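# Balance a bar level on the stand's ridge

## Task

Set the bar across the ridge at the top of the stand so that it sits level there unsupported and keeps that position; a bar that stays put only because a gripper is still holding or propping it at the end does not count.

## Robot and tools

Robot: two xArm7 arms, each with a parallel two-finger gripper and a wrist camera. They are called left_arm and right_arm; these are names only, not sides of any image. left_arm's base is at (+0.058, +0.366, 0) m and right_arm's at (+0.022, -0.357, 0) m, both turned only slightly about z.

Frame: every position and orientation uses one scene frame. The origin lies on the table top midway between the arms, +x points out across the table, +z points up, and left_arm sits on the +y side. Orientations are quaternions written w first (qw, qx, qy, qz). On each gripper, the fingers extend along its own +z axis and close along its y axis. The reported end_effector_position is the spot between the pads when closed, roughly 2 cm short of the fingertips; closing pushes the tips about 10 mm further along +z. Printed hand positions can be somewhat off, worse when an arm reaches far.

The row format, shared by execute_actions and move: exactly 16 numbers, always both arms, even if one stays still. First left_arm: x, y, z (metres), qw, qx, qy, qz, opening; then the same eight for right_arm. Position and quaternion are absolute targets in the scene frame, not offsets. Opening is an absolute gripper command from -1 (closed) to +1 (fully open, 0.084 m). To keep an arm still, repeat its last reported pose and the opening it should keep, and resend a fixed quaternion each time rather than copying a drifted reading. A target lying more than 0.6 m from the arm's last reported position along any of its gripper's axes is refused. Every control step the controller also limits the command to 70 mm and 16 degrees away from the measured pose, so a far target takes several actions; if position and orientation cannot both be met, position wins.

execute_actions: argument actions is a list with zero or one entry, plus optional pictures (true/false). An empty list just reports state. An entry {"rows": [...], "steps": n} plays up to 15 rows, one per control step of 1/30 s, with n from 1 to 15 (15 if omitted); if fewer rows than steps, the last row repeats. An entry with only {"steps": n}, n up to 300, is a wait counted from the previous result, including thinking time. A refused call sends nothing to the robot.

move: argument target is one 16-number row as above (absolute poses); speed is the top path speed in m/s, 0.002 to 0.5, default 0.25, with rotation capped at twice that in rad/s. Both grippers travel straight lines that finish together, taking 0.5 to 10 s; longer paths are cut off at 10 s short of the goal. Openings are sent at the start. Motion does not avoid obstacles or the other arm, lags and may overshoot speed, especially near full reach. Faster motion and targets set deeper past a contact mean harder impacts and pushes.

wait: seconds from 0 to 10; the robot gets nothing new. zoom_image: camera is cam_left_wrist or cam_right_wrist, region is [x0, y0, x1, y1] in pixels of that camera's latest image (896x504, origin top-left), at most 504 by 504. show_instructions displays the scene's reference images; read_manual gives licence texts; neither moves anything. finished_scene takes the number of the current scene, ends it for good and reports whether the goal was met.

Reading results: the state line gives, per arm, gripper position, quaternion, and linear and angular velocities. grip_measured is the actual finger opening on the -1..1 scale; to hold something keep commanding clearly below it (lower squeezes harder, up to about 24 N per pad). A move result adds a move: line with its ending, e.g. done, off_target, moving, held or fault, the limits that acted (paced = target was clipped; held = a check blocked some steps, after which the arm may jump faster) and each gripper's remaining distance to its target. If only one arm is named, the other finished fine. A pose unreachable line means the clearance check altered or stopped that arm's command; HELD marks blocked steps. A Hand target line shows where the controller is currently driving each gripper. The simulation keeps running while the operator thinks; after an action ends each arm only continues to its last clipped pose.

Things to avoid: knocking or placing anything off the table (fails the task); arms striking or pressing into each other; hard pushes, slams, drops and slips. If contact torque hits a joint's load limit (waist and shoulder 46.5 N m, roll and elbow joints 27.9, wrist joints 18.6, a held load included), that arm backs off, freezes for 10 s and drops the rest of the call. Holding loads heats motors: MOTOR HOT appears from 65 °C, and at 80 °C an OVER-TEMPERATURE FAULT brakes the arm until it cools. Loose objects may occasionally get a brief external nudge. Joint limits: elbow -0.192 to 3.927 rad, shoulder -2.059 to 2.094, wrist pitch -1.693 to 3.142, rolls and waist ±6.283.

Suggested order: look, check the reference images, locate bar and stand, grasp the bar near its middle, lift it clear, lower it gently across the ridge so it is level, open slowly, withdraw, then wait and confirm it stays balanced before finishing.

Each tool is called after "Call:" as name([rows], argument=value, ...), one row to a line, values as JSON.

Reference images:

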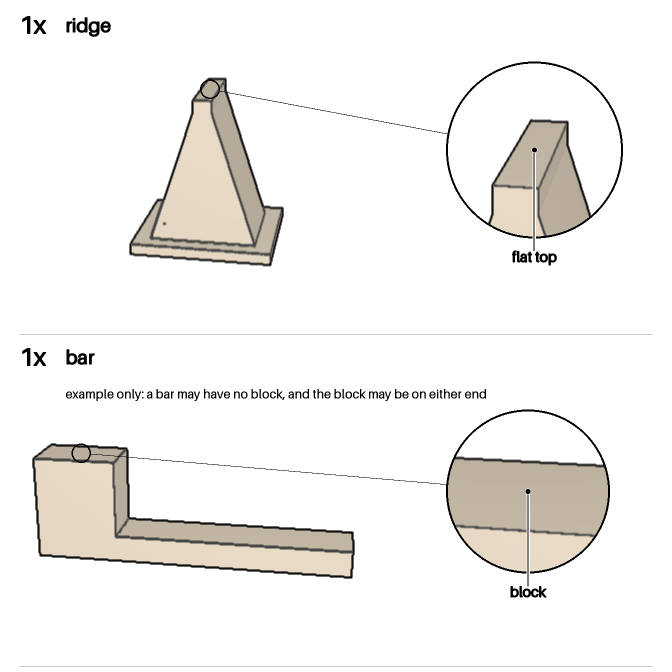

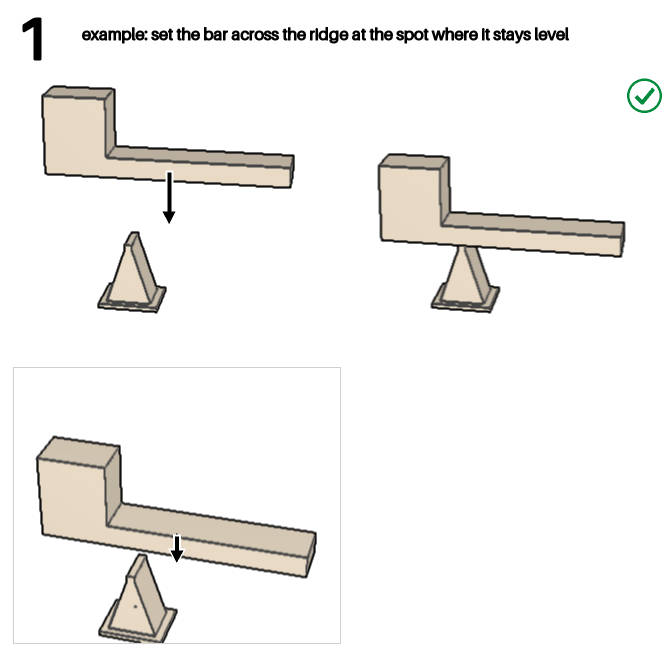

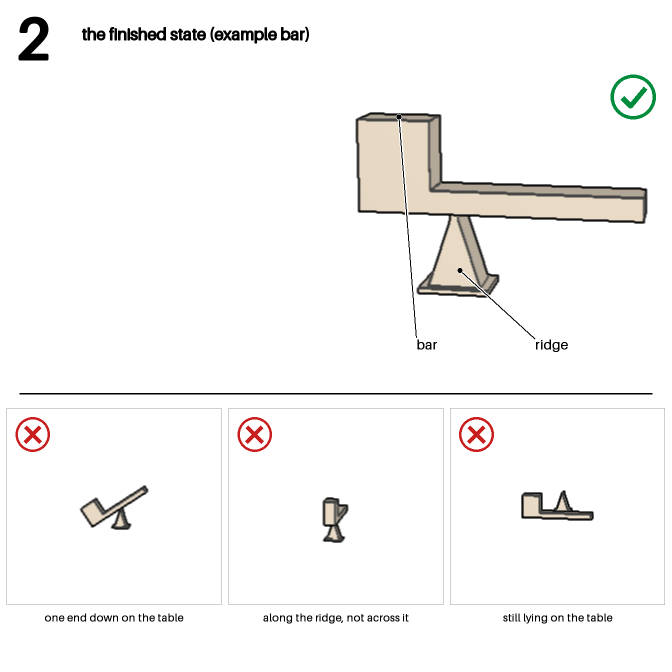

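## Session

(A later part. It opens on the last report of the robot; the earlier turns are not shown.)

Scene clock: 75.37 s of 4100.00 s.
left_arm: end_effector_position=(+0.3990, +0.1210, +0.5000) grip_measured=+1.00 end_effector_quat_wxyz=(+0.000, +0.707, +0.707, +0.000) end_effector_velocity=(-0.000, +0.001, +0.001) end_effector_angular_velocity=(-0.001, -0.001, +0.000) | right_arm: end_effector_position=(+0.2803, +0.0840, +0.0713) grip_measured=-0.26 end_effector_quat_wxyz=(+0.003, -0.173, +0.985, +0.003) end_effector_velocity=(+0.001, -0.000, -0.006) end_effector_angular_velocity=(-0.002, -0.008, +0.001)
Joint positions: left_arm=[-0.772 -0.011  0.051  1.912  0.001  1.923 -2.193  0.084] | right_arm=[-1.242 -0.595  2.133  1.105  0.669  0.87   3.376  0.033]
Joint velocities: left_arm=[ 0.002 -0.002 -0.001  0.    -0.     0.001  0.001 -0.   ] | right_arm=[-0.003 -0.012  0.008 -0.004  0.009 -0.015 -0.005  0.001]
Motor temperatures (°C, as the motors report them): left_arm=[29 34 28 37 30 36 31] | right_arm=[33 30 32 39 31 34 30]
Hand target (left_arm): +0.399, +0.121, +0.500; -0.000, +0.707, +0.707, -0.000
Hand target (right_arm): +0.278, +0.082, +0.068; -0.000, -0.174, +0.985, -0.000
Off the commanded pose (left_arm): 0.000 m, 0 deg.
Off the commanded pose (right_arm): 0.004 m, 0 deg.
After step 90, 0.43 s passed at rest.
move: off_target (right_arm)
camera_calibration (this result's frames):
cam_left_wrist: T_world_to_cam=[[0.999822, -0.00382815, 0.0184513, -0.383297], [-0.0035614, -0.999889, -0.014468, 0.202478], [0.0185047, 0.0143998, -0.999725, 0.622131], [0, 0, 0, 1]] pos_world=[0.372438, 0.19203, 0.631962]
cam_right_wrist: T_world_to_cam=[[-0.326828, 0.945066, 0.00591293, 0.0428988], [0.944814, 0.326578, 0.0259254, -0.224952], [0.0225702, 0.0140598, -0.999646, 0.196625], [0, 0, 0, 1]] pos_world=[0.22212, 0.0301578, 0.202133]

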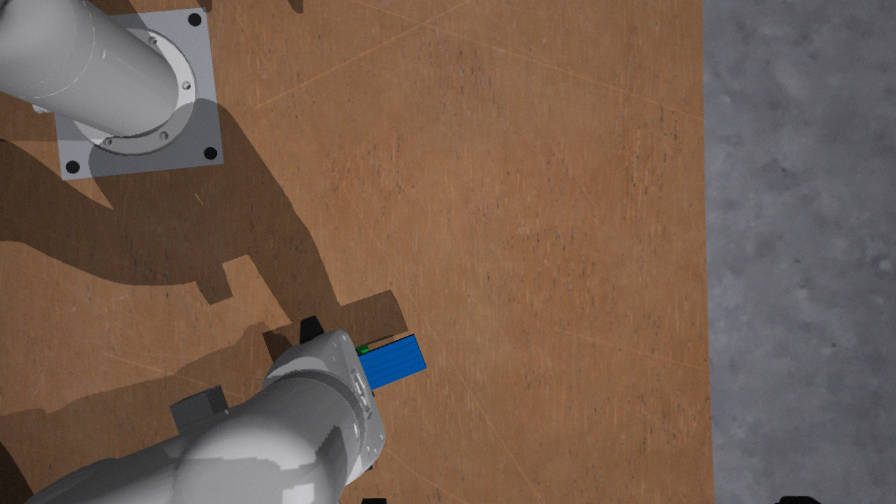

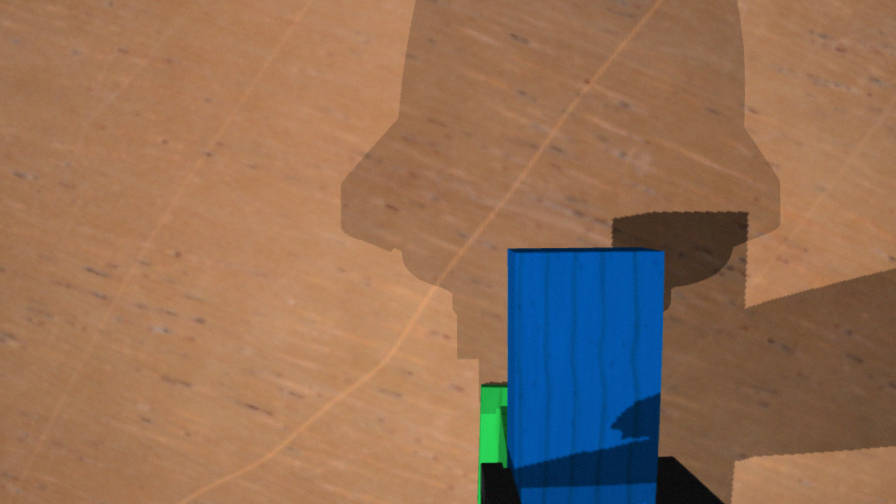

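The bar is now touching the ridge. I'll stop pressing down, open the gripper and see whether it stays level.

Call:
move(target=[0.399, 0.121, 0.50, 0, 0.707, 0.707, 0, 1, 0.279, 0.083, 0.074, 0, 0.174, -0.985, 0, 1], speed=0.02)

Call:
move(target=[0.399, 0.121, 0.50, 0, 0.707, 0.707, 0, 1, 0.279, 0.083, 0.16, 0, 0.174, -0.985, 0, 1], speed=0.1)

Scene clock: 79.80 s of 4100.00 s.
left_arm: end_effector_position=(+0.3990, +0.1210, +0.5000) grip_measured=+1.00 end_effector_quat_wxyz=(+0.000, +0.707, +0.707, -0.000) end_effector_velocity=(-0.001, -0.000, +0.000) end_effector_angular_velocity=(-0.001, -0.000, -0.001) | right_arm: end_effector_position=(+0.2789, +0.0829, +0.0738) grip_measured=+1.00 end_effector_quat_wxyz=(-0.000, -0.174, +0.985, -0.000) end_effector_velocity=(+0.000, +0.000, +0.001) end_effector_angular_velocity=(-0.000, -0.001, +0.002)
Joint positions: left_arm=[-0.772 -0.011  0.051  1.912  0.001  1.923 -2.193  0.084] | right_arm=[-1.238 -0.59   2.128  1.108  0.657  0.884  3.383  0.084]
Joint velocities: left_arm=[-0.001 -0.001 -0.    -0.    -0.     0.    -0.    -0.   ] | right_arm=[ 0.001  0.002 -0.003  0.001 -0.004  0.002  0.     0.   ]
Motor temperatures (°C, as the motors report them): left_arm=[29 34 28 37 30 36 31] | right_arm=[33 29 32 38 31 34 30]
Hand target (left_arm): +0.399, +0.121, +0.500; +0.000, +0.707, +0.707, -0.000
Hand target (right_arm): +0.279, +0.083, +0.074; +0.000, -0.174, +0.985, -0.000
Off the commanded pose (left_arm): 0.000 m, 0 deg.
Off the commanded pose (right_arm): 0.000 m, 0 deg.
After step 90, 0.73 s passed at rest.
move: done
camera_calibration (this result's frames):
cam_left_wrist: T_world_to_cam=[[0.999822, -0.0038282, 0.0184513, -0.383297], [-0.00356145, -0.999889, -0.0144678, 0.202478], [0.0185046, 0.0143996, -0.999725, 0.622131], [0, 0, 0, 1]] pos_world=[0.372438, 0.19203, 0.631962]
cam_right_wrist: T_world_to_cam=[[-0.328093, 0.944645, -0.0000211084, 0.0442896], [0.94447, 0.328033, 0.0192398, -0.222876], [0.0181817, 0.0062925, -0.999815, 0.200982], [0, 0, 0, 1]] pos_world=[0.221377, 0.0300079, 0.205234]

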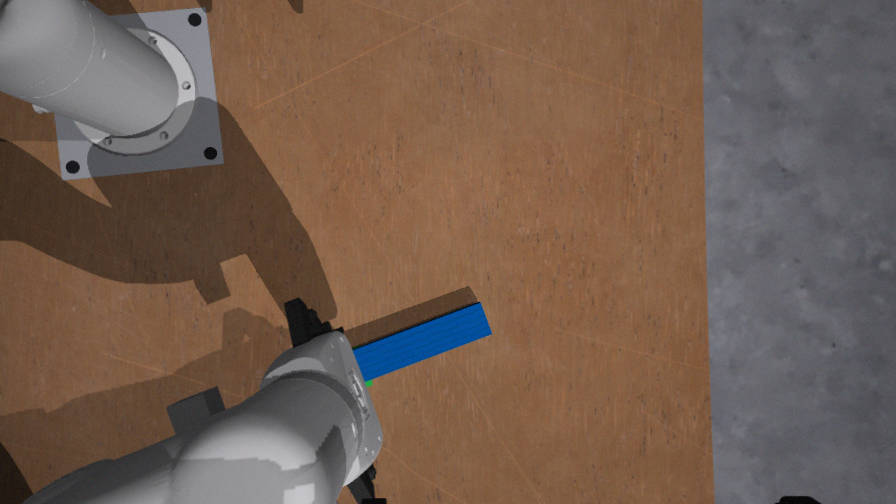

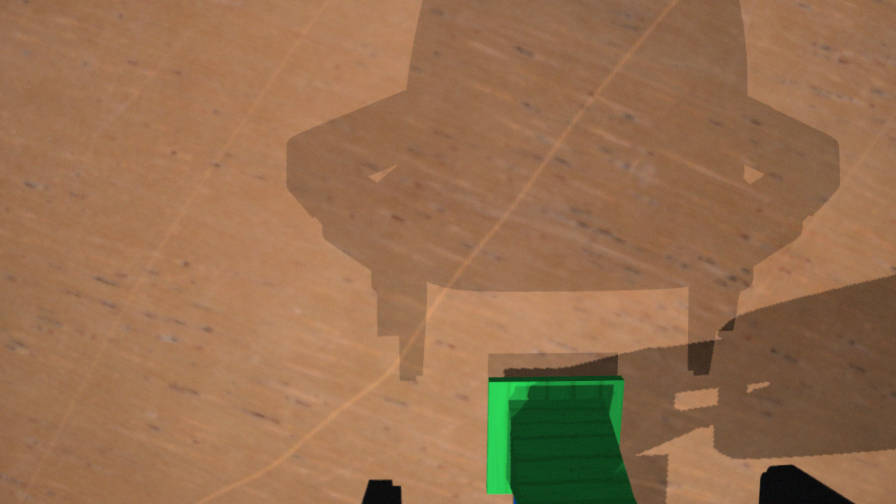

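Scene clock: 81.07 s of 4100.00 s.
left_arm: end_effector_position=(+0.3990, +0.1210, +0.5000) grip_measured=+1.00 end_effector_quat_wxyz=(-0.000, +0.707, +0.707, -0.000) end_effector_velocity=(-0.000, -0.000, +0.000) end_effector_angular_velocity=(-0.000, -0.001, -0.001) | right_arm: end_effector_position=(+0.2788, +0.0828, +0.1597) grip_measured=+1.00 end_effector_quat_wxyz=(-0.000, -0.174, +0.985, -0.000) end_effector_velocity=(+0.001, -0.000, +0.002) end_effector_angular_velocity=(-0.000, -0.002, -0.001)
Joint positions: left_arm=[-0.772 -0.011  0.051  1.912  0.001  1.923 -2.193  0.084] | right_arm=[-1.115 -0.444  1.964  1.175  0.475  1.047  3.496  0.084]
Joint velocities: left_arm=[ 0.001 -0.001 -0.001  0.     0.    -0.     0.    -0.   ] | right_arm=[ 0.004  0.003 -0.006  0.002 -0.005  0.004  0.003  0.   ]
Motor temperatures (°C, as the motors report them): left_arm=[29 34 28 37 30 36 31] | right_arm=[33 29 32 38 31 34 30]
Hand target (left_arm): +0.399, +0.121, +0.500; +0.000, +0.707, +0.707, +0.000
Hand target (right_arm): +0.279, +0.083, +0.160; +0.000, -0.174, +0.985, -0.000
Off the commanded pose (left_arm): 0.000 m, 0 deg.
Off the commanded pose (right_arm): 0.000 m, 0 deg.
move: done
camera_calibration (this result's frames):
cam_left_wrist: T_world_to_cam=[[0.999822, -0.00382827, 0.018451, -0.383297], [-0.00356153, -0.999889, -0.0144682, 0.202478], [0.0185043, 0.0143999, -0.999725, 0.622131], [0, 0, 0, 1]] pos_world=[0.372438, 0.19203, 0.631962]
cam_right_wrist: T_world_to_cam=[[-0.327993, 0.94468, -0.000246064, 0.044448], [0.944505, 0.327937, 0.0191789, -0.224427], [0.0181987, 0.00605815, -0.999816, 0.286951], [0, 0, 0, 1]] pos_world=[0.221329, 0.0298704, 0.291213]

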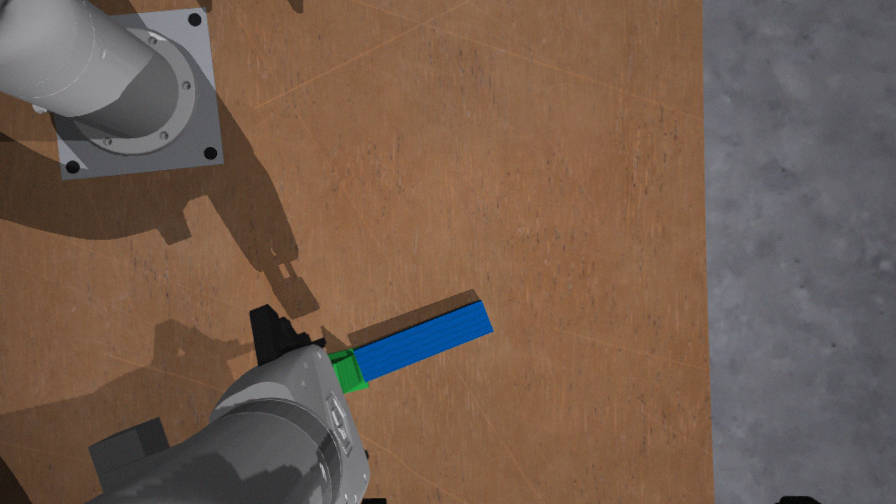

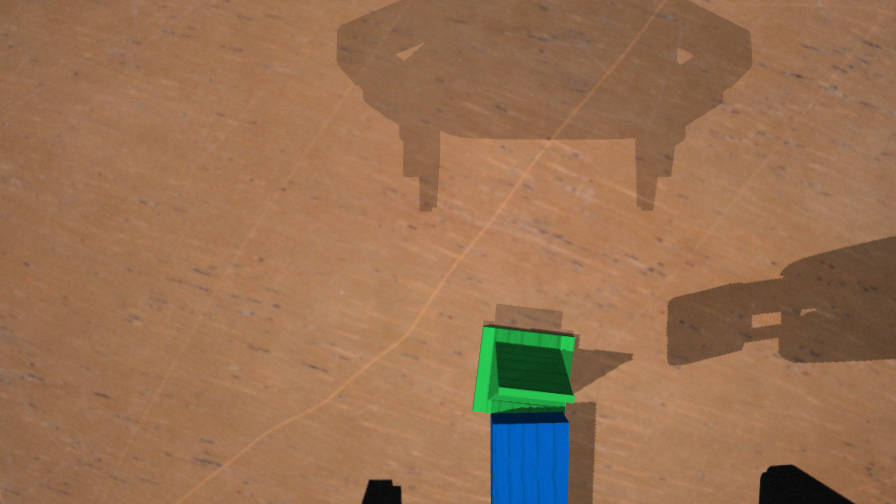

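The bar tipped toward its +x end and slid off, so its centre of mass must sit off-centre toward that end, even though no block is visible. I'll pick it up again, gripping about 2.5 cm toward the heavy end, and set that point on the ridge.

Call:
move(target=[0.399, 0.121, 0.50, 0, 0.707, 0.707, 0, 1, 0.349, 0.116, 0.14, 0, 0.189, -0.982, 0, 1])

Scene clock: 99.63 s of 4100.00 s.
left_arm: end_effector_position=(+0.3990, +0.1210, +0.5000) grip_measured=+1.00 end_effector_quat_wxyz=(+0.000, +0.707, +0.707, +0.000) end_effector_velocity=(+0.001, +0.000, -0.001) end_effector_angular_velocity=(+0.001, +0.001, +0.002) | right_arm: end_effector_position=(+0.3486, +0.1159, +0.1400) grip_measured=+1.00 end_effector_quat_wxyz=(+0.000, -0.189, +0.982, +0.000) end_effector_velocity=(+0.002, +0.000, -0.001) end_effector_angular_velocity=(-0.003, +0.003, -0.004)
Joint positions: left_arm=[-0.772 -0.011  0.051  1.912  0.001  1.923 -2.193  0.084] | right_arm=[-1.445 -0.678  2.126  1.455  0.628  1.139  3.333  0.084]
Joint velocities: left_arm=[-0.     0.001  0.002  0.    -0.     0.    -0.001  0.   ] | right_arm=[-0.009 -0.007  0.003  0.01   0.002  0.008  0.002 -0.   ]
Motor temperatures (°C, as the motors report them): left_arm=[29 34 28 37 30 36 31] | right_arm=[33 30 33 39 31 34 30]
Hand target (left_arm): +0.399, +0.121, +0.500; -0.000, +0.707, +0.707, -0.000
Hand target (right_arm): +0.349, +0.116, +0.140; -0.000, -0.189, +0.982, -0.000
Off the commanded pose (left_arm): 0.000 m, 0 deg.
Off the commanded pose (right_arm): 0.000 m, 0 deg.
After step 90, 14.63 s passed at rest.
move: done
camera_calibration (this result's frames):
cam_left_wrist: T_world_to_cam=[[0.999822, -0.00382801, 0.0184514, -0.383297], [-0.00356126, -0.999889, -0.014468, 0.202478], [0.0185047, 0.0143997, -0.999725, 0.622131], [0, 0, 0, 1]] pos_world=[0.372438, 0.19203, 0.631962]
cam_right_wrist: T_world_to_cam=[[-0.357604, 0.933873, 0.000423645, 0.0474995], [0.933696, 0.357528, 0.0196293, -0.300575], [0.0181798, 0.00741509, -0.999807, 0.265648], [0, 0, 0, 1]] pos_world=[0.292803, 0.0611356, 0.271477]

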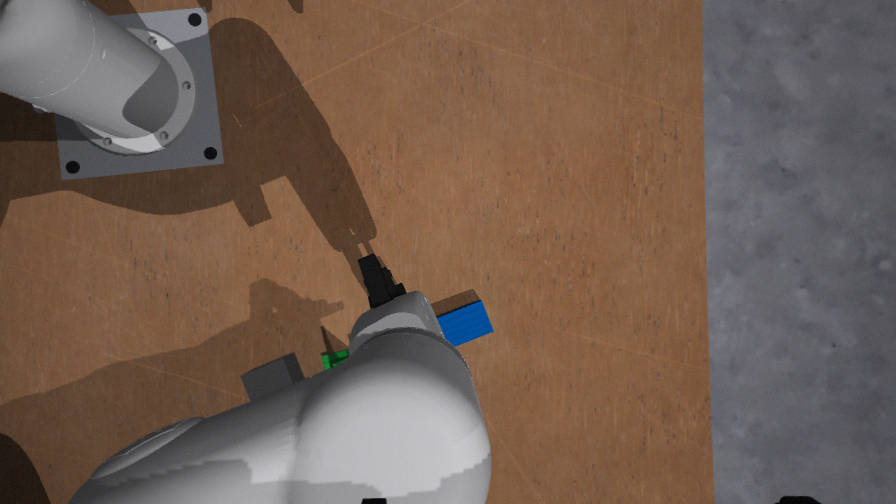

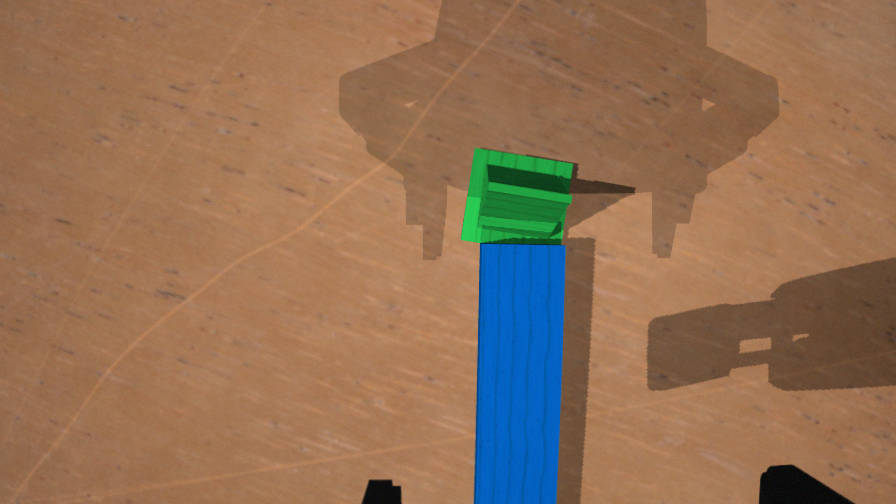

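Call:
move(target=[0.399, 0.121, 0.50, 0, 0.707, 0.707, 0, 1, 0.370, 0.1215, 0.028, 0, 0.18, -0.984, 0, 1], speed=0.12)

Call:
move(target=[0.399, 0.121, 0.50, 0, 0.707, 0.707, 0, 1, 0.370, 0.1215, 0.028, 0, 0.18, -0.984, 0, -0.6])

Call:
move(target=[0.399, 0.121, 0.50, 0, 0.707, 0.707, 0, 1, 0.370, 0.1215, 0.13, 0, 0.18, -0.984, 0, -0.6], speed=0.12)

Call:
move(target=[0.399, 0.121, 0.50, 0, 0.707, 0.707, 0, 1, 0.2657, 0.0836, 0.10, 0, 0.096, -0.995, 0, -0.6], speed=0.12)

Scene clock: 113.33 s of 4100.00 s.
left_arm: end_effector_position=(+0.3990, +0.1210, +0.5000) grip_measured=+1.00 end_effector_quat_wxyz=(-0.000, +0.707, +0.707, +0.000) end_effector_velocity=(-0.000, +0.000, +0.000) end_effector_angular_velocity=(-0.000, -0.001, +0.000) | right_arm: end_effector_position=(+0.3702, +0.1218, +0.0284) grip_measured=+1.00 end_effector_quat_wxyz=(+0.000, -0.180, +0.984, +0.000) end_effector_velocity=(-0.002, -0.000, -0.003) end_effector_angular_velocity=(-0.003, +0.005, +0.002)
Joint positions: left_arm=[-0.772 -0.011  0.051  1.912  0.001  1.923 -2.193  0.084] | right_arm=[-1.583 -0.889  2.274  1.48   0.795  0.98   3.253  0.084]
Joint velocities: left_arm=[ 0.001 -0.    -0.001  0.     0.    -0.    -0.    -0.   ] | right_arm=[-0.002 -0.003  0.006  0.     0.001  0.001 -0.001 -0.   ]
Motor temperatures (°C, as the motors report them): left_arm=[29 34 28 37 30 36 31] | right_arm=[33 30 33 39 31 34 30]
Hand target (left_arm): +0.399, +0.121, +0.500; +0.000, +0.707, +0.707, +0.000
Hand target (right_arm): +0.370, +0.122, +0.028; -0.000, -0.180, +0.984, +0.000
Off the commanded pose (left_arm): 0.000 m, 0 deg.
Off the commanded pose (right_arm): 0.001 m, 0 deg.
After step 90, 9.33 s passed at rest.
move: done
camera_calibration (this result's frames):
cam_left_wrist: T_world_to_cam=[[0.999822, -0.0038281, 0.0184512, -0.383297], [-0.00356135, -0.999889, -0.014468, 0.202478], [0.0185046, 0.0143997, -0.999725, 0.622131], [0, 0, 0, 1]] pos_world=[0.372438, 0.19203, 0.631962]
cam_right_wrist: T_world_to_cam=[[-0.33958, 0.940577, 0.000934062, 0.0422537], [0.940395, 0.339494, 0.0200021, -0.320896], [0.0184964, 0.00767068, -0.9998, 0.153478], [0, 0, 0, 1]] pos_world=[0.313279, 0.068022, 0.159826]

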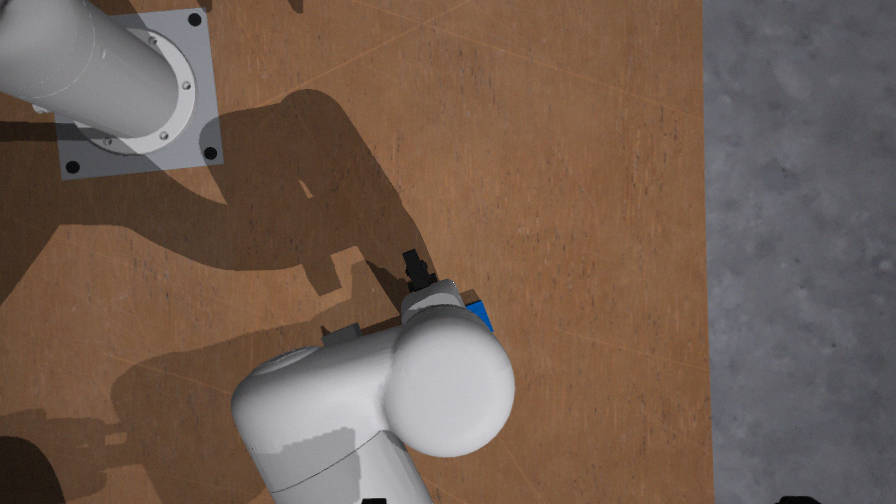

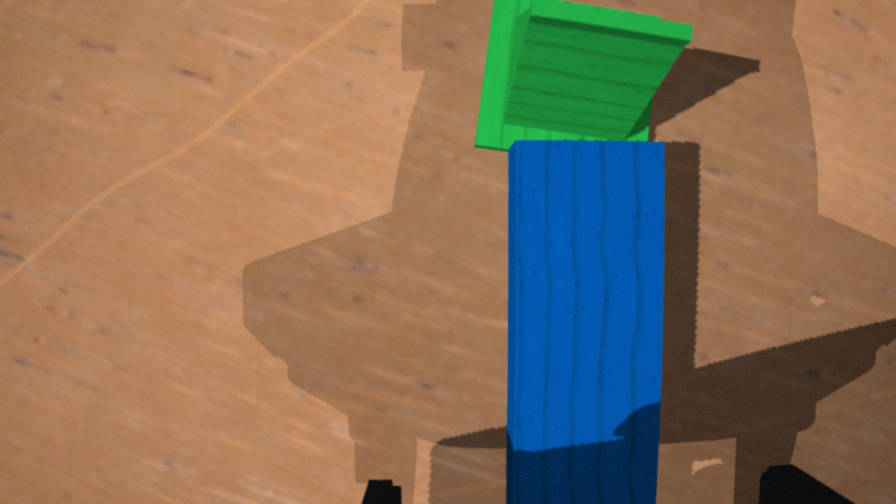

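Scene clock: 114.03 s of 4100.00 s.
left_arm: end_effector_position=(+0.3990, +0.1210, +0.5000) grip_measured=+1.00 end_effector_quat_wxyz=(-0.000, +0.707, +0.707, -0.000) end_effector_velocity=(+0.000, +0.000, +0.000) end_effector_angular_velocity=(-0.001, -0.001, +0.001) | right_arm: end_effector_position=(+0.3701, +0.1217, +0.0283) grip_measured=-0.26 end_effector_quat_wxyz=(+0.000, -0.180, +0.984, +0.000) end_effector_velocity=(+0.001, -0.001, -0.000) end_effector_angular_velocity=(-0.002, -0.001, -0.000)
Joint positions: left_arm=[-0.772 -0.011  0.051  1.912  0.001  1.923 -2.193  0.084] | right_arm=[-1.582 -0.889  2.273  1.48   0.795  0.98   3.253  0.033]
Joint velocities: left_arm=[-0.    -0.001  0.002  0.    -0.    -0.     0.    -0.   ] | right_arm=[-0.002 -0.    -0.    -0.    -0.003 -0.    -0.001  0.   ]
Motor temperatures (°C, as the motors report them): left_arm=[29 34 28 37 30 36 31] | right_arm=[33 30 34 39 31 34 30]
Hand target (left_arm): +0.399, +0.121, +0.500; +0.000, +0.707, +0.707, +0.000
Hand target (right_arm): +0.370, +0.122, +0.028; +0.000, -0.180, +0.984, -0.000
Off the commanded pose (left_arm): 0.000 m, 0 deg.
Off the commanded pose (right_arm): 0.000 m, 0 deg.
move: done
camera_calibration (this result's frames):
cam_left_wrist: T_world_to_cam=[[0.999822, -0.00382821, 0.0184511, -0.383297], [-0.00356146, -0.999889, -0.0144679, 0.202478], [0.0185045, 0.0143997, -0.999725, 0.622131], [0, 0, 0, 1]] pos_world=[0.372438, 0.19203, 0.631962]
cam_right_wrist: T_world_to_cam=[[-0.339513, 0.940601, 0.000681109, 0.0422947], [0.940417, 0.339432, 0.0200309, -0.32082], [0.0186099, 0.00744127, -0.999799, 0.153349], [0, 0, 0, 1]] pos_world=[0.31321, 0.0679732, 0.159715]

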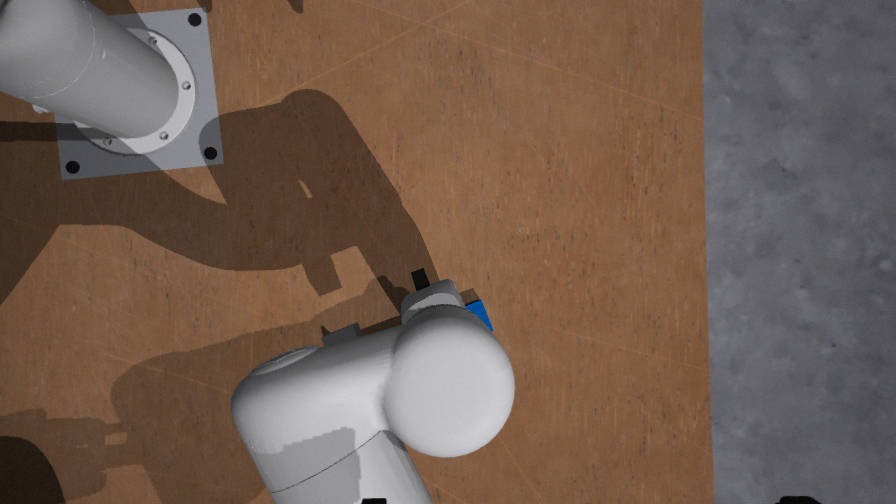

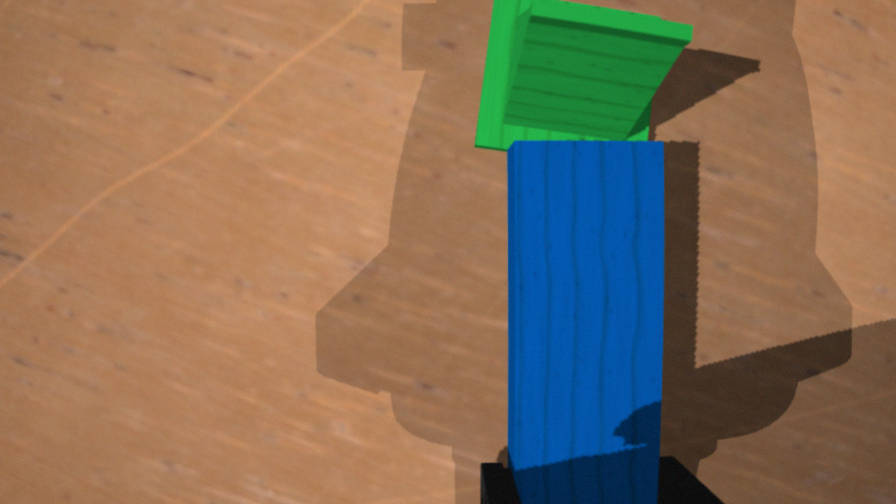

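Scene clock: 115.27 s of 4100.00 s.
left_arm: end_effector_position=(+0.3990, +0.1210, +0.5000) grip_measured=+1.00 end_effector_quat_wxyz=(-0.000, +0.707, +0.707, -0.000) end_effector_velocity=(+0.000, +0.000, -0.001) end_effector_angular_velocity=(+0.001, +0.001, +0.001) | right_arm: end_effector_position=(+0.3697, +0.1213, +0.1294) grip_measured=-0.26 end_effector_quat_wxyz=(-0.000, -0.180, +0.984, -0.000) end_effector_velocity=(-0.000, +0.001, +0.004) end_effector_angular_velocity=(+0.003, -0.001, +0.001)
Joint positions: left_arm=[-0.772 -0.011  0.051  1.912  0.001  1.923 -2.193  0.084] | right_arm=[-1.526 -0.741  2.159  1.53   0.661  1.156  3.324  0.033]
Joint velocities: left_arm=[-0.     0.001  0.002 -0.     0.     0.001 -0.     0.   ] | right_arm=[ 0.001  0.005 -0.002  0.004 -0.003  0.004  0.002 -0.   ]
Motor temperatures (°C, as the motors report them): left_arm=[29 34 28 37 30 36 31] | right_arm=[33 30 34 39 31 34 30]
Hand target (left_arm): +0.399, +0.121, +0.500; +0.000, +0.707, +0.707, +0.000
Hand target (right_arm): +0.370, +0.121, +0.130; +0.000, -0.180, +0.984, -0.000
Off the commanded pose (left_arm): 0.000 m, 0 deg.
Off the commanded pose (right_arm): 0.001 m, 0 deg.
move: done
camera_calibration (this result's frames):
cam_left_wrist: T_world_to_cam=[[0.999822, -0.00382803, 0.0184512, -0.383297], [-0.00356128, -0.999889, -0.014468, 0.202478], [0.0185045, 0.0143998, -0.999725, 0.622131], [0, 0, 0, 1]] pos_world=[0.372438, 0.19203, 0.631962]
cam_right_wrist: T_world_to_cam=[[-0.339623, 0.940562, -0.000473581, 0.0426816], [0.940393, 0.339572, 0.0187416, -0.322104], [0.0177885, 0.00591974, -0.999824, 0.254929], [0, 0, 0, 1]] pos_world=[0.312866, 0.0677237, 0.260941]

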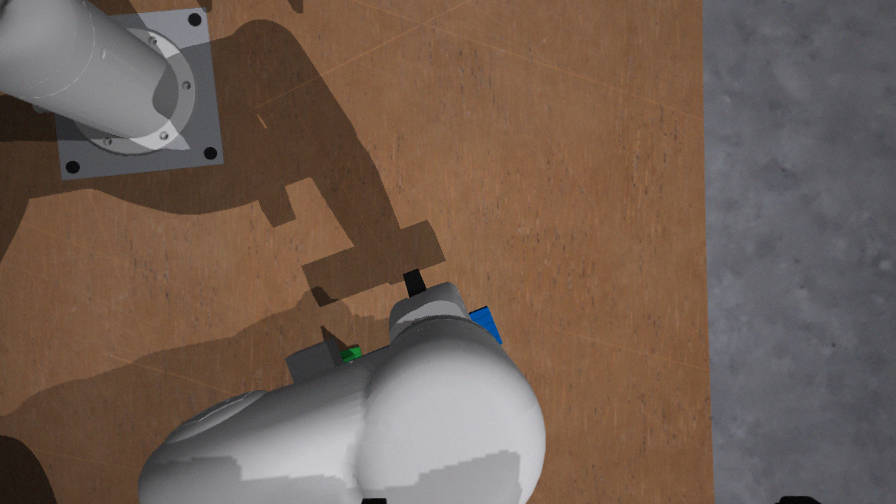

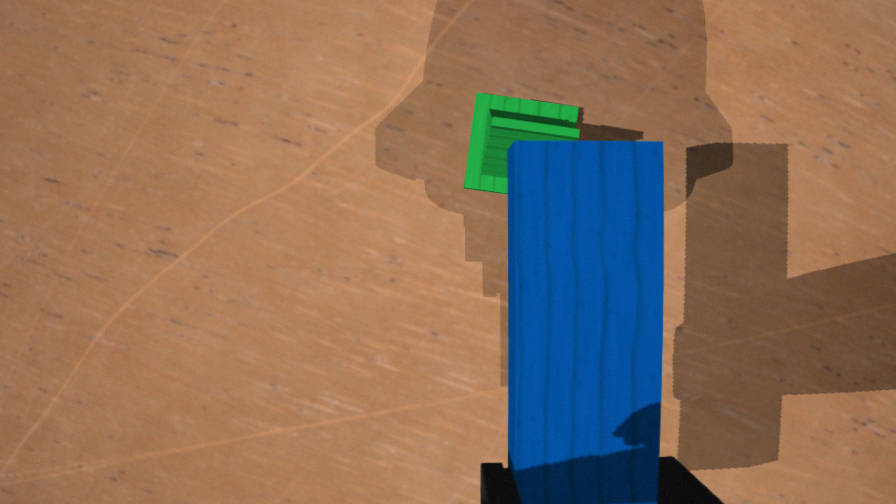

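Scene clock: 116.63 s of 4100.00 s.
left_arm: end_effector_position=(+0.3990, +0.1210, +0.5000) grip_measured=+1.00 end_effector_quat_wxyz=(-0.000, +0.707, +0.707, +0.000) end_effector_velocity=(+0.000, +0.000, -0.000) end_effector_angular_velocity=(+0.001, +0.001, +0.001) | right_arm: end_effector_position=(+0.2663, +0.0840, +0.1002) grip_measured=-0.26 end_effector_quat_wxyz=(-0.000, -0.096, +0.995, +0.000) end_effector_velocity=(-0.003, -0.001, -0.001) end_effector_angular_velocity=(+0.000, -0.002, -0.002)
Joint positions: left_arm=[-0.772 -0.011  0.051  1.912  0.001  1.923 -2.193  0.084] | right_arm=[-1.128 -0.559  2.023  1.101  0.632  0.939  3.575  0.033]
Joint velocities: left_arm=[ 0.001  0.001 -0.     0.     0.     0.    -0.     0.   ] | right_arm=[ 0.013  0.005 -0.005 -0.011 -0.002 -0.007  0.007  0.   ]
Motor temperatures (°C, as the motors report them): left_arm=[29 34 28 37 30 36 31] | right_arm=[33 30 34 39 31 34 30]
Hand target (left_arm): +0.399, +0.121, +0.500; -0.000, +0.707, +0.707, -0.000
Hand target (right_arm): +0.266, +0.084, +0.100; -0.000, -0.096, +0.995, +0.000
Off the commanded pose (left_arm): 0.000 m, 0 deg.
Off the commanded pose (right_arm): 0.001 m, 0 deg.
move: done
camera_calibration (this result's frames):
cam_left_wrist: T_world_to_cam=[[0.999822, -0.0038282, 0.0184513, -0.383297], [-0.00356145, -0.999889, -0.0144681, 0.202478], [0.0185047, 0.0143998, -0.999725, 0.622131], [0, 0, 0, 1]] pos_world=[0.372438, 0.19203, 0.631962]
cam_right_wrist: T_world_to_cam=[[-0.175117, 0.984547, 0.000804283, -0.00507276], [0.984364, 0.175068, 0.019484, -0.209649], [0.0190421, 0.00420368, -0.99981, 0.227612], [0, 0, 0, 1]] pos_world=[0.201148, 0.0407404, 0.231657]

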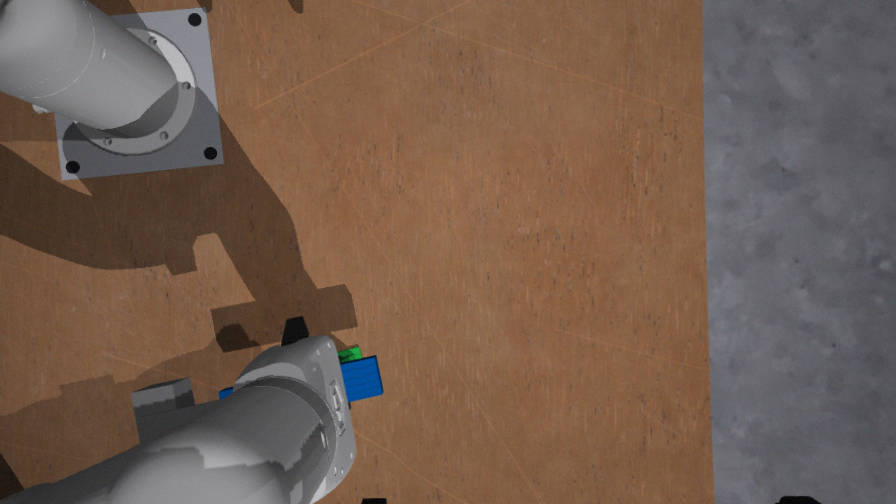

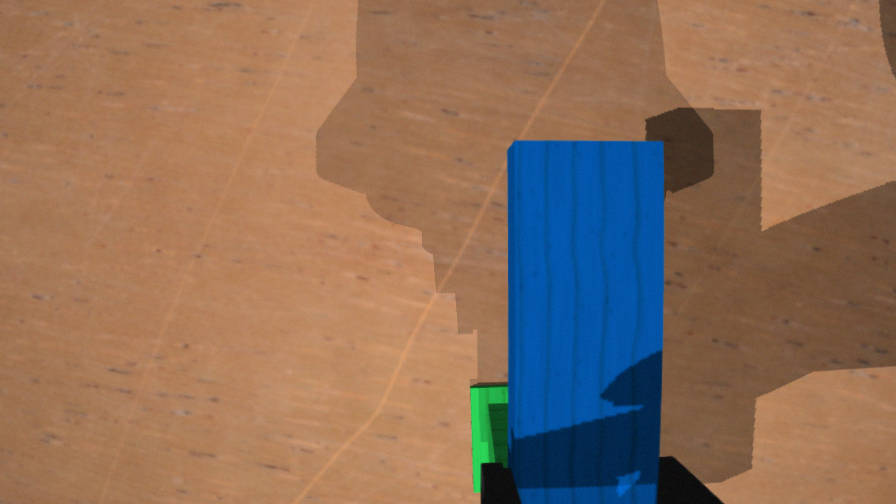

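Call:
move(target=[0.399, 0.121, 0.50, 0, 0.707, 0.707, 0, 1, 0.2657, 0.0836, 0.0735, 0, 0.096, -0.995, 0, -0.6], speed=0.03)

Scene clock: 121.93 s of 4100.00 s.
left_arm: end_effector_position=(+0.3990, +0.1210, +0.5000) grip_measured=+1.00 end_effector_quat_wxyz=(-0.000, +0.707, +0.707, -0.000) end_effector_velocity=(-0.000, -0.001, -0.000) end_effector_angular_velocity=(+0.001, +0.001, -0.001) | right_arm: end_effector_position=(+0.2657, +0.0837, +0.0736) grip_measured=-0.26 end_effector_quat_wxyz=(+0.000, -0.096, +0.995, +0.000) end_effector_velocity=(+0.001, +0.001, -0.001) end_effector_angular_velocity=(+0.001, -0.004, +0.002)
Joint positions: left_arm=[-0.772 -0.011  0.051  1.912  0.001  1.923 -2.193  0.084] | right_arm=[-1.169 -0.602  2.082  1.087  0.689  0.891  3.54   0.033]
Joint velocities: left_arm=[-0.     0.001 -0.001  0.    -0.     0.001 -0.001  0.   ] | right_arm=[-0.002 -0.003  0.002  0.001  0.001 -0.005 -0.003 -0.   ]
Motor temperatures (°C, as the motors report them): left_arm=[29 34 28 37 30 36 31] | right_arm=[33 30 34 39 31 34 30]
Hand target (left_arm): +0.399, +0.121, +0.500; -0.000, +0.707, +0.707, -0.000
Hand target (right_arm): +0.266, +0.084, +0.073; -0.000, -0.096, +0.995, +0.000
Off the commanded pose (left_arm): 0.000 m, 0 deg.
Off the commanded pose (right_arm): 0.000 m, 0 deg.
After step 90, 1.13 s passed at rest.
move: done
camera_calibration (this result's frames):
cam_left_wrist: T_world_to_cam=[[0.999822, -0.00382838, 0.018451, -0.383297], [-0.00356163, -0.999889, -0.0144682, 0.202478], [0.0185043, 0.0143999, -0.999725, 0.622131], [0, 0, 0, 1]] pos_world=[0.372438, 0.19203, 0.631962]
cam_right_wrist: T_world_to_cam=[[-0.175899, 0.984408, 0.000382345, -0.00453242], [0.984222, 0.175858, 0.0195018, -0.208568], [0.0191305, 0.00380666, -0.99981, 0.201049], [0, 0, 0, 1]] pos_world=[0.200634, 0.0403748, 0.20508]

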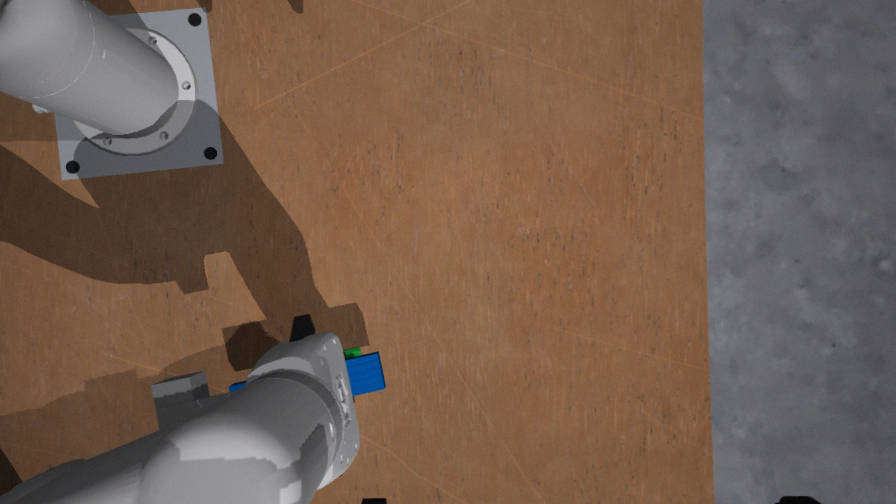

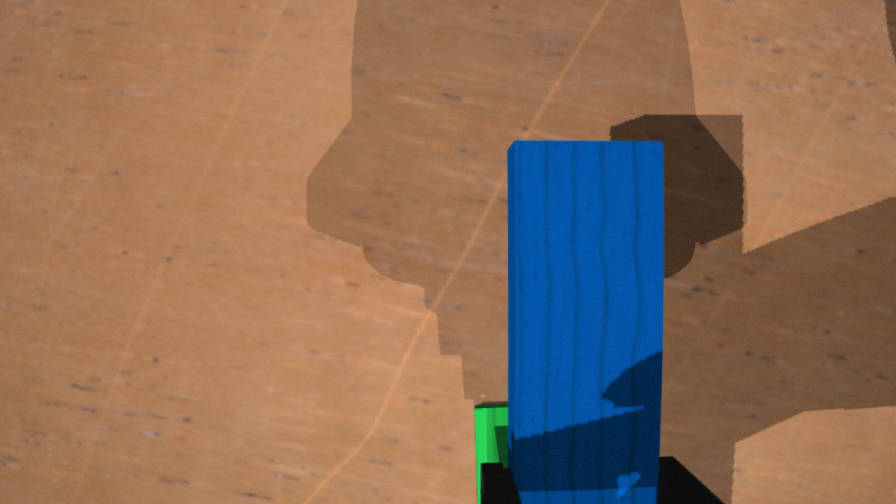

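Call:
move(target=[0.399, 0.121, 0.50, 0, 0.707, 0.707, 0, 1, 0.2657, 0.0836, 0.0712, 0, 0.096, -0.995, 0, -0.6], speed=0.01)

Call:
move(target=[0.399, 0.121, 0.50, 0, 0.707, 0.707, 0, 1, 0.2657, 0.0836, 0.0715, 0, 0.096, -0.995, 0, 0.2])

Scene clock: 127.23 s of 4100.00 s.
left_arm: end_effector_position=(+0.3990, +0.1210, +0.5000) grip_measured=+1.00 end_effector_quat_wxyz=(+0.000, +0.707, +0.707, +0.000) end_effector_velocity=(+0.000, +0.000, +0.000) end_effector_angular_velocity=(-0.000, -0.000, +0.002) | right_arm: end_effector_position=(+0.2658, +0.0838, +0.0715) grip_measured=-0.26 end_effector_quat_wxyz=(+0.000, -0.096, +0.995, +0.000) end_effector_velocity=(-0.001, +0.000, -0.001) end_effector_angular_velocity=(-0.001, +0.001, +0.002)
Joint positions: left_arm=[-0.772 -0.011  0.051  1.912  0.001  1.923 -2.193  0.084] | right_arm=[-1.173 -0.606  2.087  1.086  0.694  0.887  3.537  0.033]
Joint velocities: left_arm=[ 0.001 -0.     0.001 -0.    -0.    -0.    -0.001 -0.   ] | right_arm=[ 0.001 -0.002  0.002 -0.001  0.002 -0.    -0.001  0.   ]
Motor temperatures (°C, as the motors report them): left_arm=[29 34 28 37 30 36 31] | right_arm=[33 30 34 39 31 34 30]
Hand target (left_arm): +0.399, +0.121, +0.500; -0.000, +0.707, +0.707, -0.000
Hand target (right_arm): +0.266, +0.084, +0.071; -0.000, -0.096, +0.995, +0.000
Off the commanded pose (left_arm): 0.000 m, 0 deg.
Off the commanded pose (right_arm): 0.000 m, 0 deg.
After step 90, 1.60 s passed at rest.
move: done
camera_calibration (this result's frames):
cam_left_wrist: T_world_to_cam=[[0.999822, -0.00382832, 0.0184514, -0.383297], [-0.00356158, -0.999889, -0.0144679, 0.202478], [0.0185048, 0.0143996, -0.999725, 0.622131], [0, 0, 0, 1]] pos_world=[0.372438, 0.19203, 0.631962]
cam_right_wrist: T_world_to_cam=[[-0.175834, 0.98442, 0.000751541, -0.00463311], [0.98423, 0.175785, 0.0197966, -0.208667], [0.0193561, 0.0042206, -0.999804, 0.198805], [0, 0, 0, 1]] pos_world=[0.200714, 0.0404023, 0.2029]

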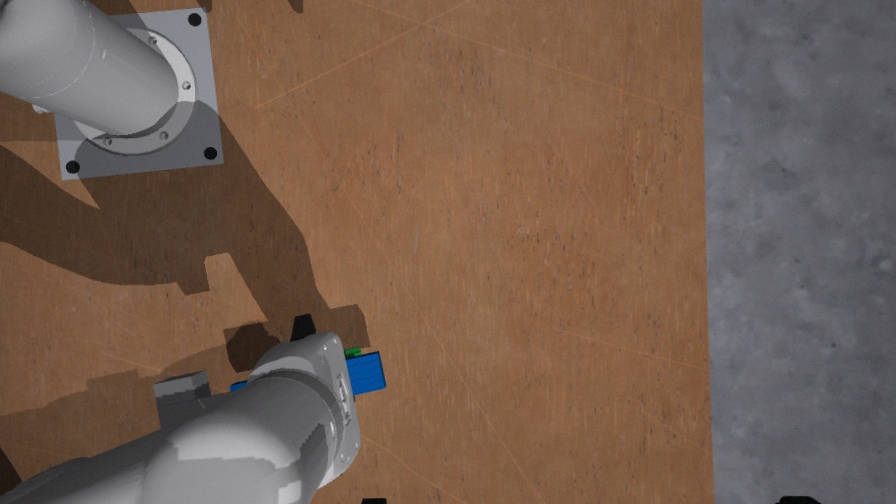

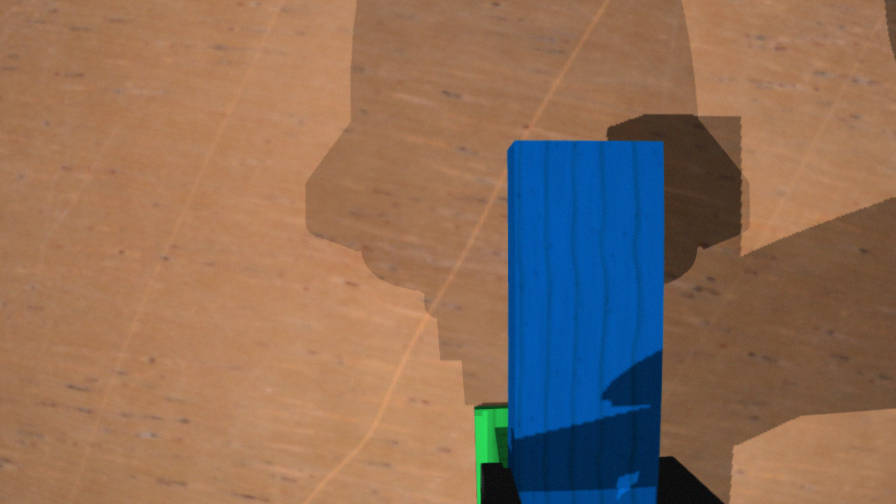

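Scene clock: 127.93 s of 4100.00 s.
left_arm: end_effector_position=(+0.3990, +0.1210, +0.5000) grip_measured=+1.00 end_effector_quat_wxyz=(+0.000, +0.707, +0.707, +0.000) end_effector_velocity=(+0.000, +0.000, +0.000) end_effector_angular_velocity=(-0.000, -0.000, +0.001) | right_arm: end_effector_position=(+0.2657, +0.0836, +0.0715) grip_measured=+0.19 end_effector_quat_wxyz=(+0.000, -0.096, +0.995, -0.000) end_effector_velocity=(+0.001, -0.000, -0.000) end_effector_angular_velocity=(+0.000, -0.001, -0.003)
Joint positions: left_arm=[-0.772 -0.011  0.051  1.912  0.001  1.923 -2.193  0.084] | right_arm=[-1.172 -0.606  2.086  1.086  0.693  0.887  3.538  0.052]
Joint velocities: left_arm=[ 0.    -0.    -0.    -0.     0.    -0.    -0.001 -0.   ] | right_arm=[-0.002 -0.001 -0.    -0.     0.001 -0.001  0.001  0.   ]
Motor temperatures (°C, as the motors report them): left_arm=[29 34 28 37 30 36 31] | right_arm=[33 30 34 39 31 34 30]
Hand target (left_arm): +0.399, +0.121, +0.500; -0.000, +0.707, +0.707, +0.000
Hand target (right_arm): +0.266, +0.084, +0.071; +0.000, -0.096, +0.995, -0.000
Off the commanded pose (left_arm): 0.000 m, 0 deg.
Off the commanded pose (right_arm): 0.000 m, 0 deg.
move: done
camera_calibration (this result's frames):
cam_left_wrist: T_world_to_cam=[[0.999822, -0.00382803, 0.0184516, -0.383297], [-0.00356128, -0.999889, -0.0144677, 0.202478], [0.0185049, 0.0143995, -0.999725, 0.622131], [0, 0, 0, 1]] pos_world=[0.372438, 0.19203, 0.631962]
cam_right_wrist: T_world_to_cam=[[-0.175904, 0.984407, 0.000259093, -0.00444891], [0.984222, 0.175866, 0.019467, -0.208476], [0.0191179, 0.00367932, -0.99981, 0.198932], [0, 0, 0, 1]] pos_world=[0.200601, 0.0403113, 0.202954]

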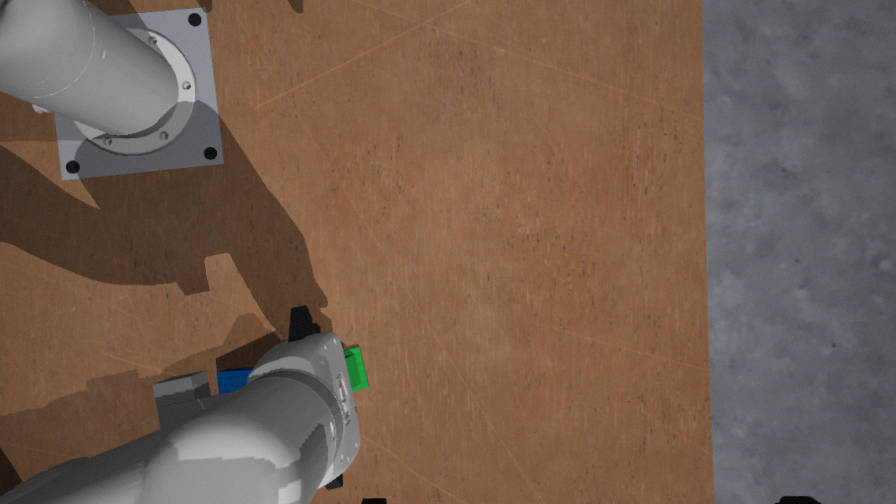

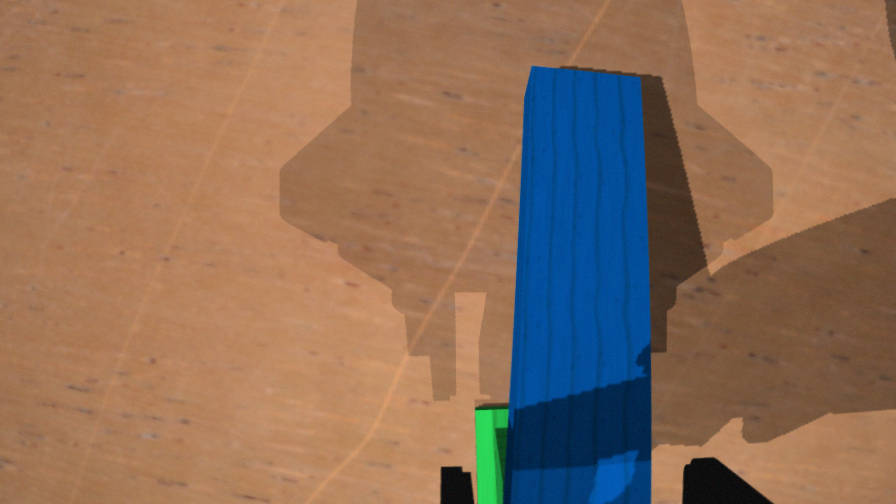

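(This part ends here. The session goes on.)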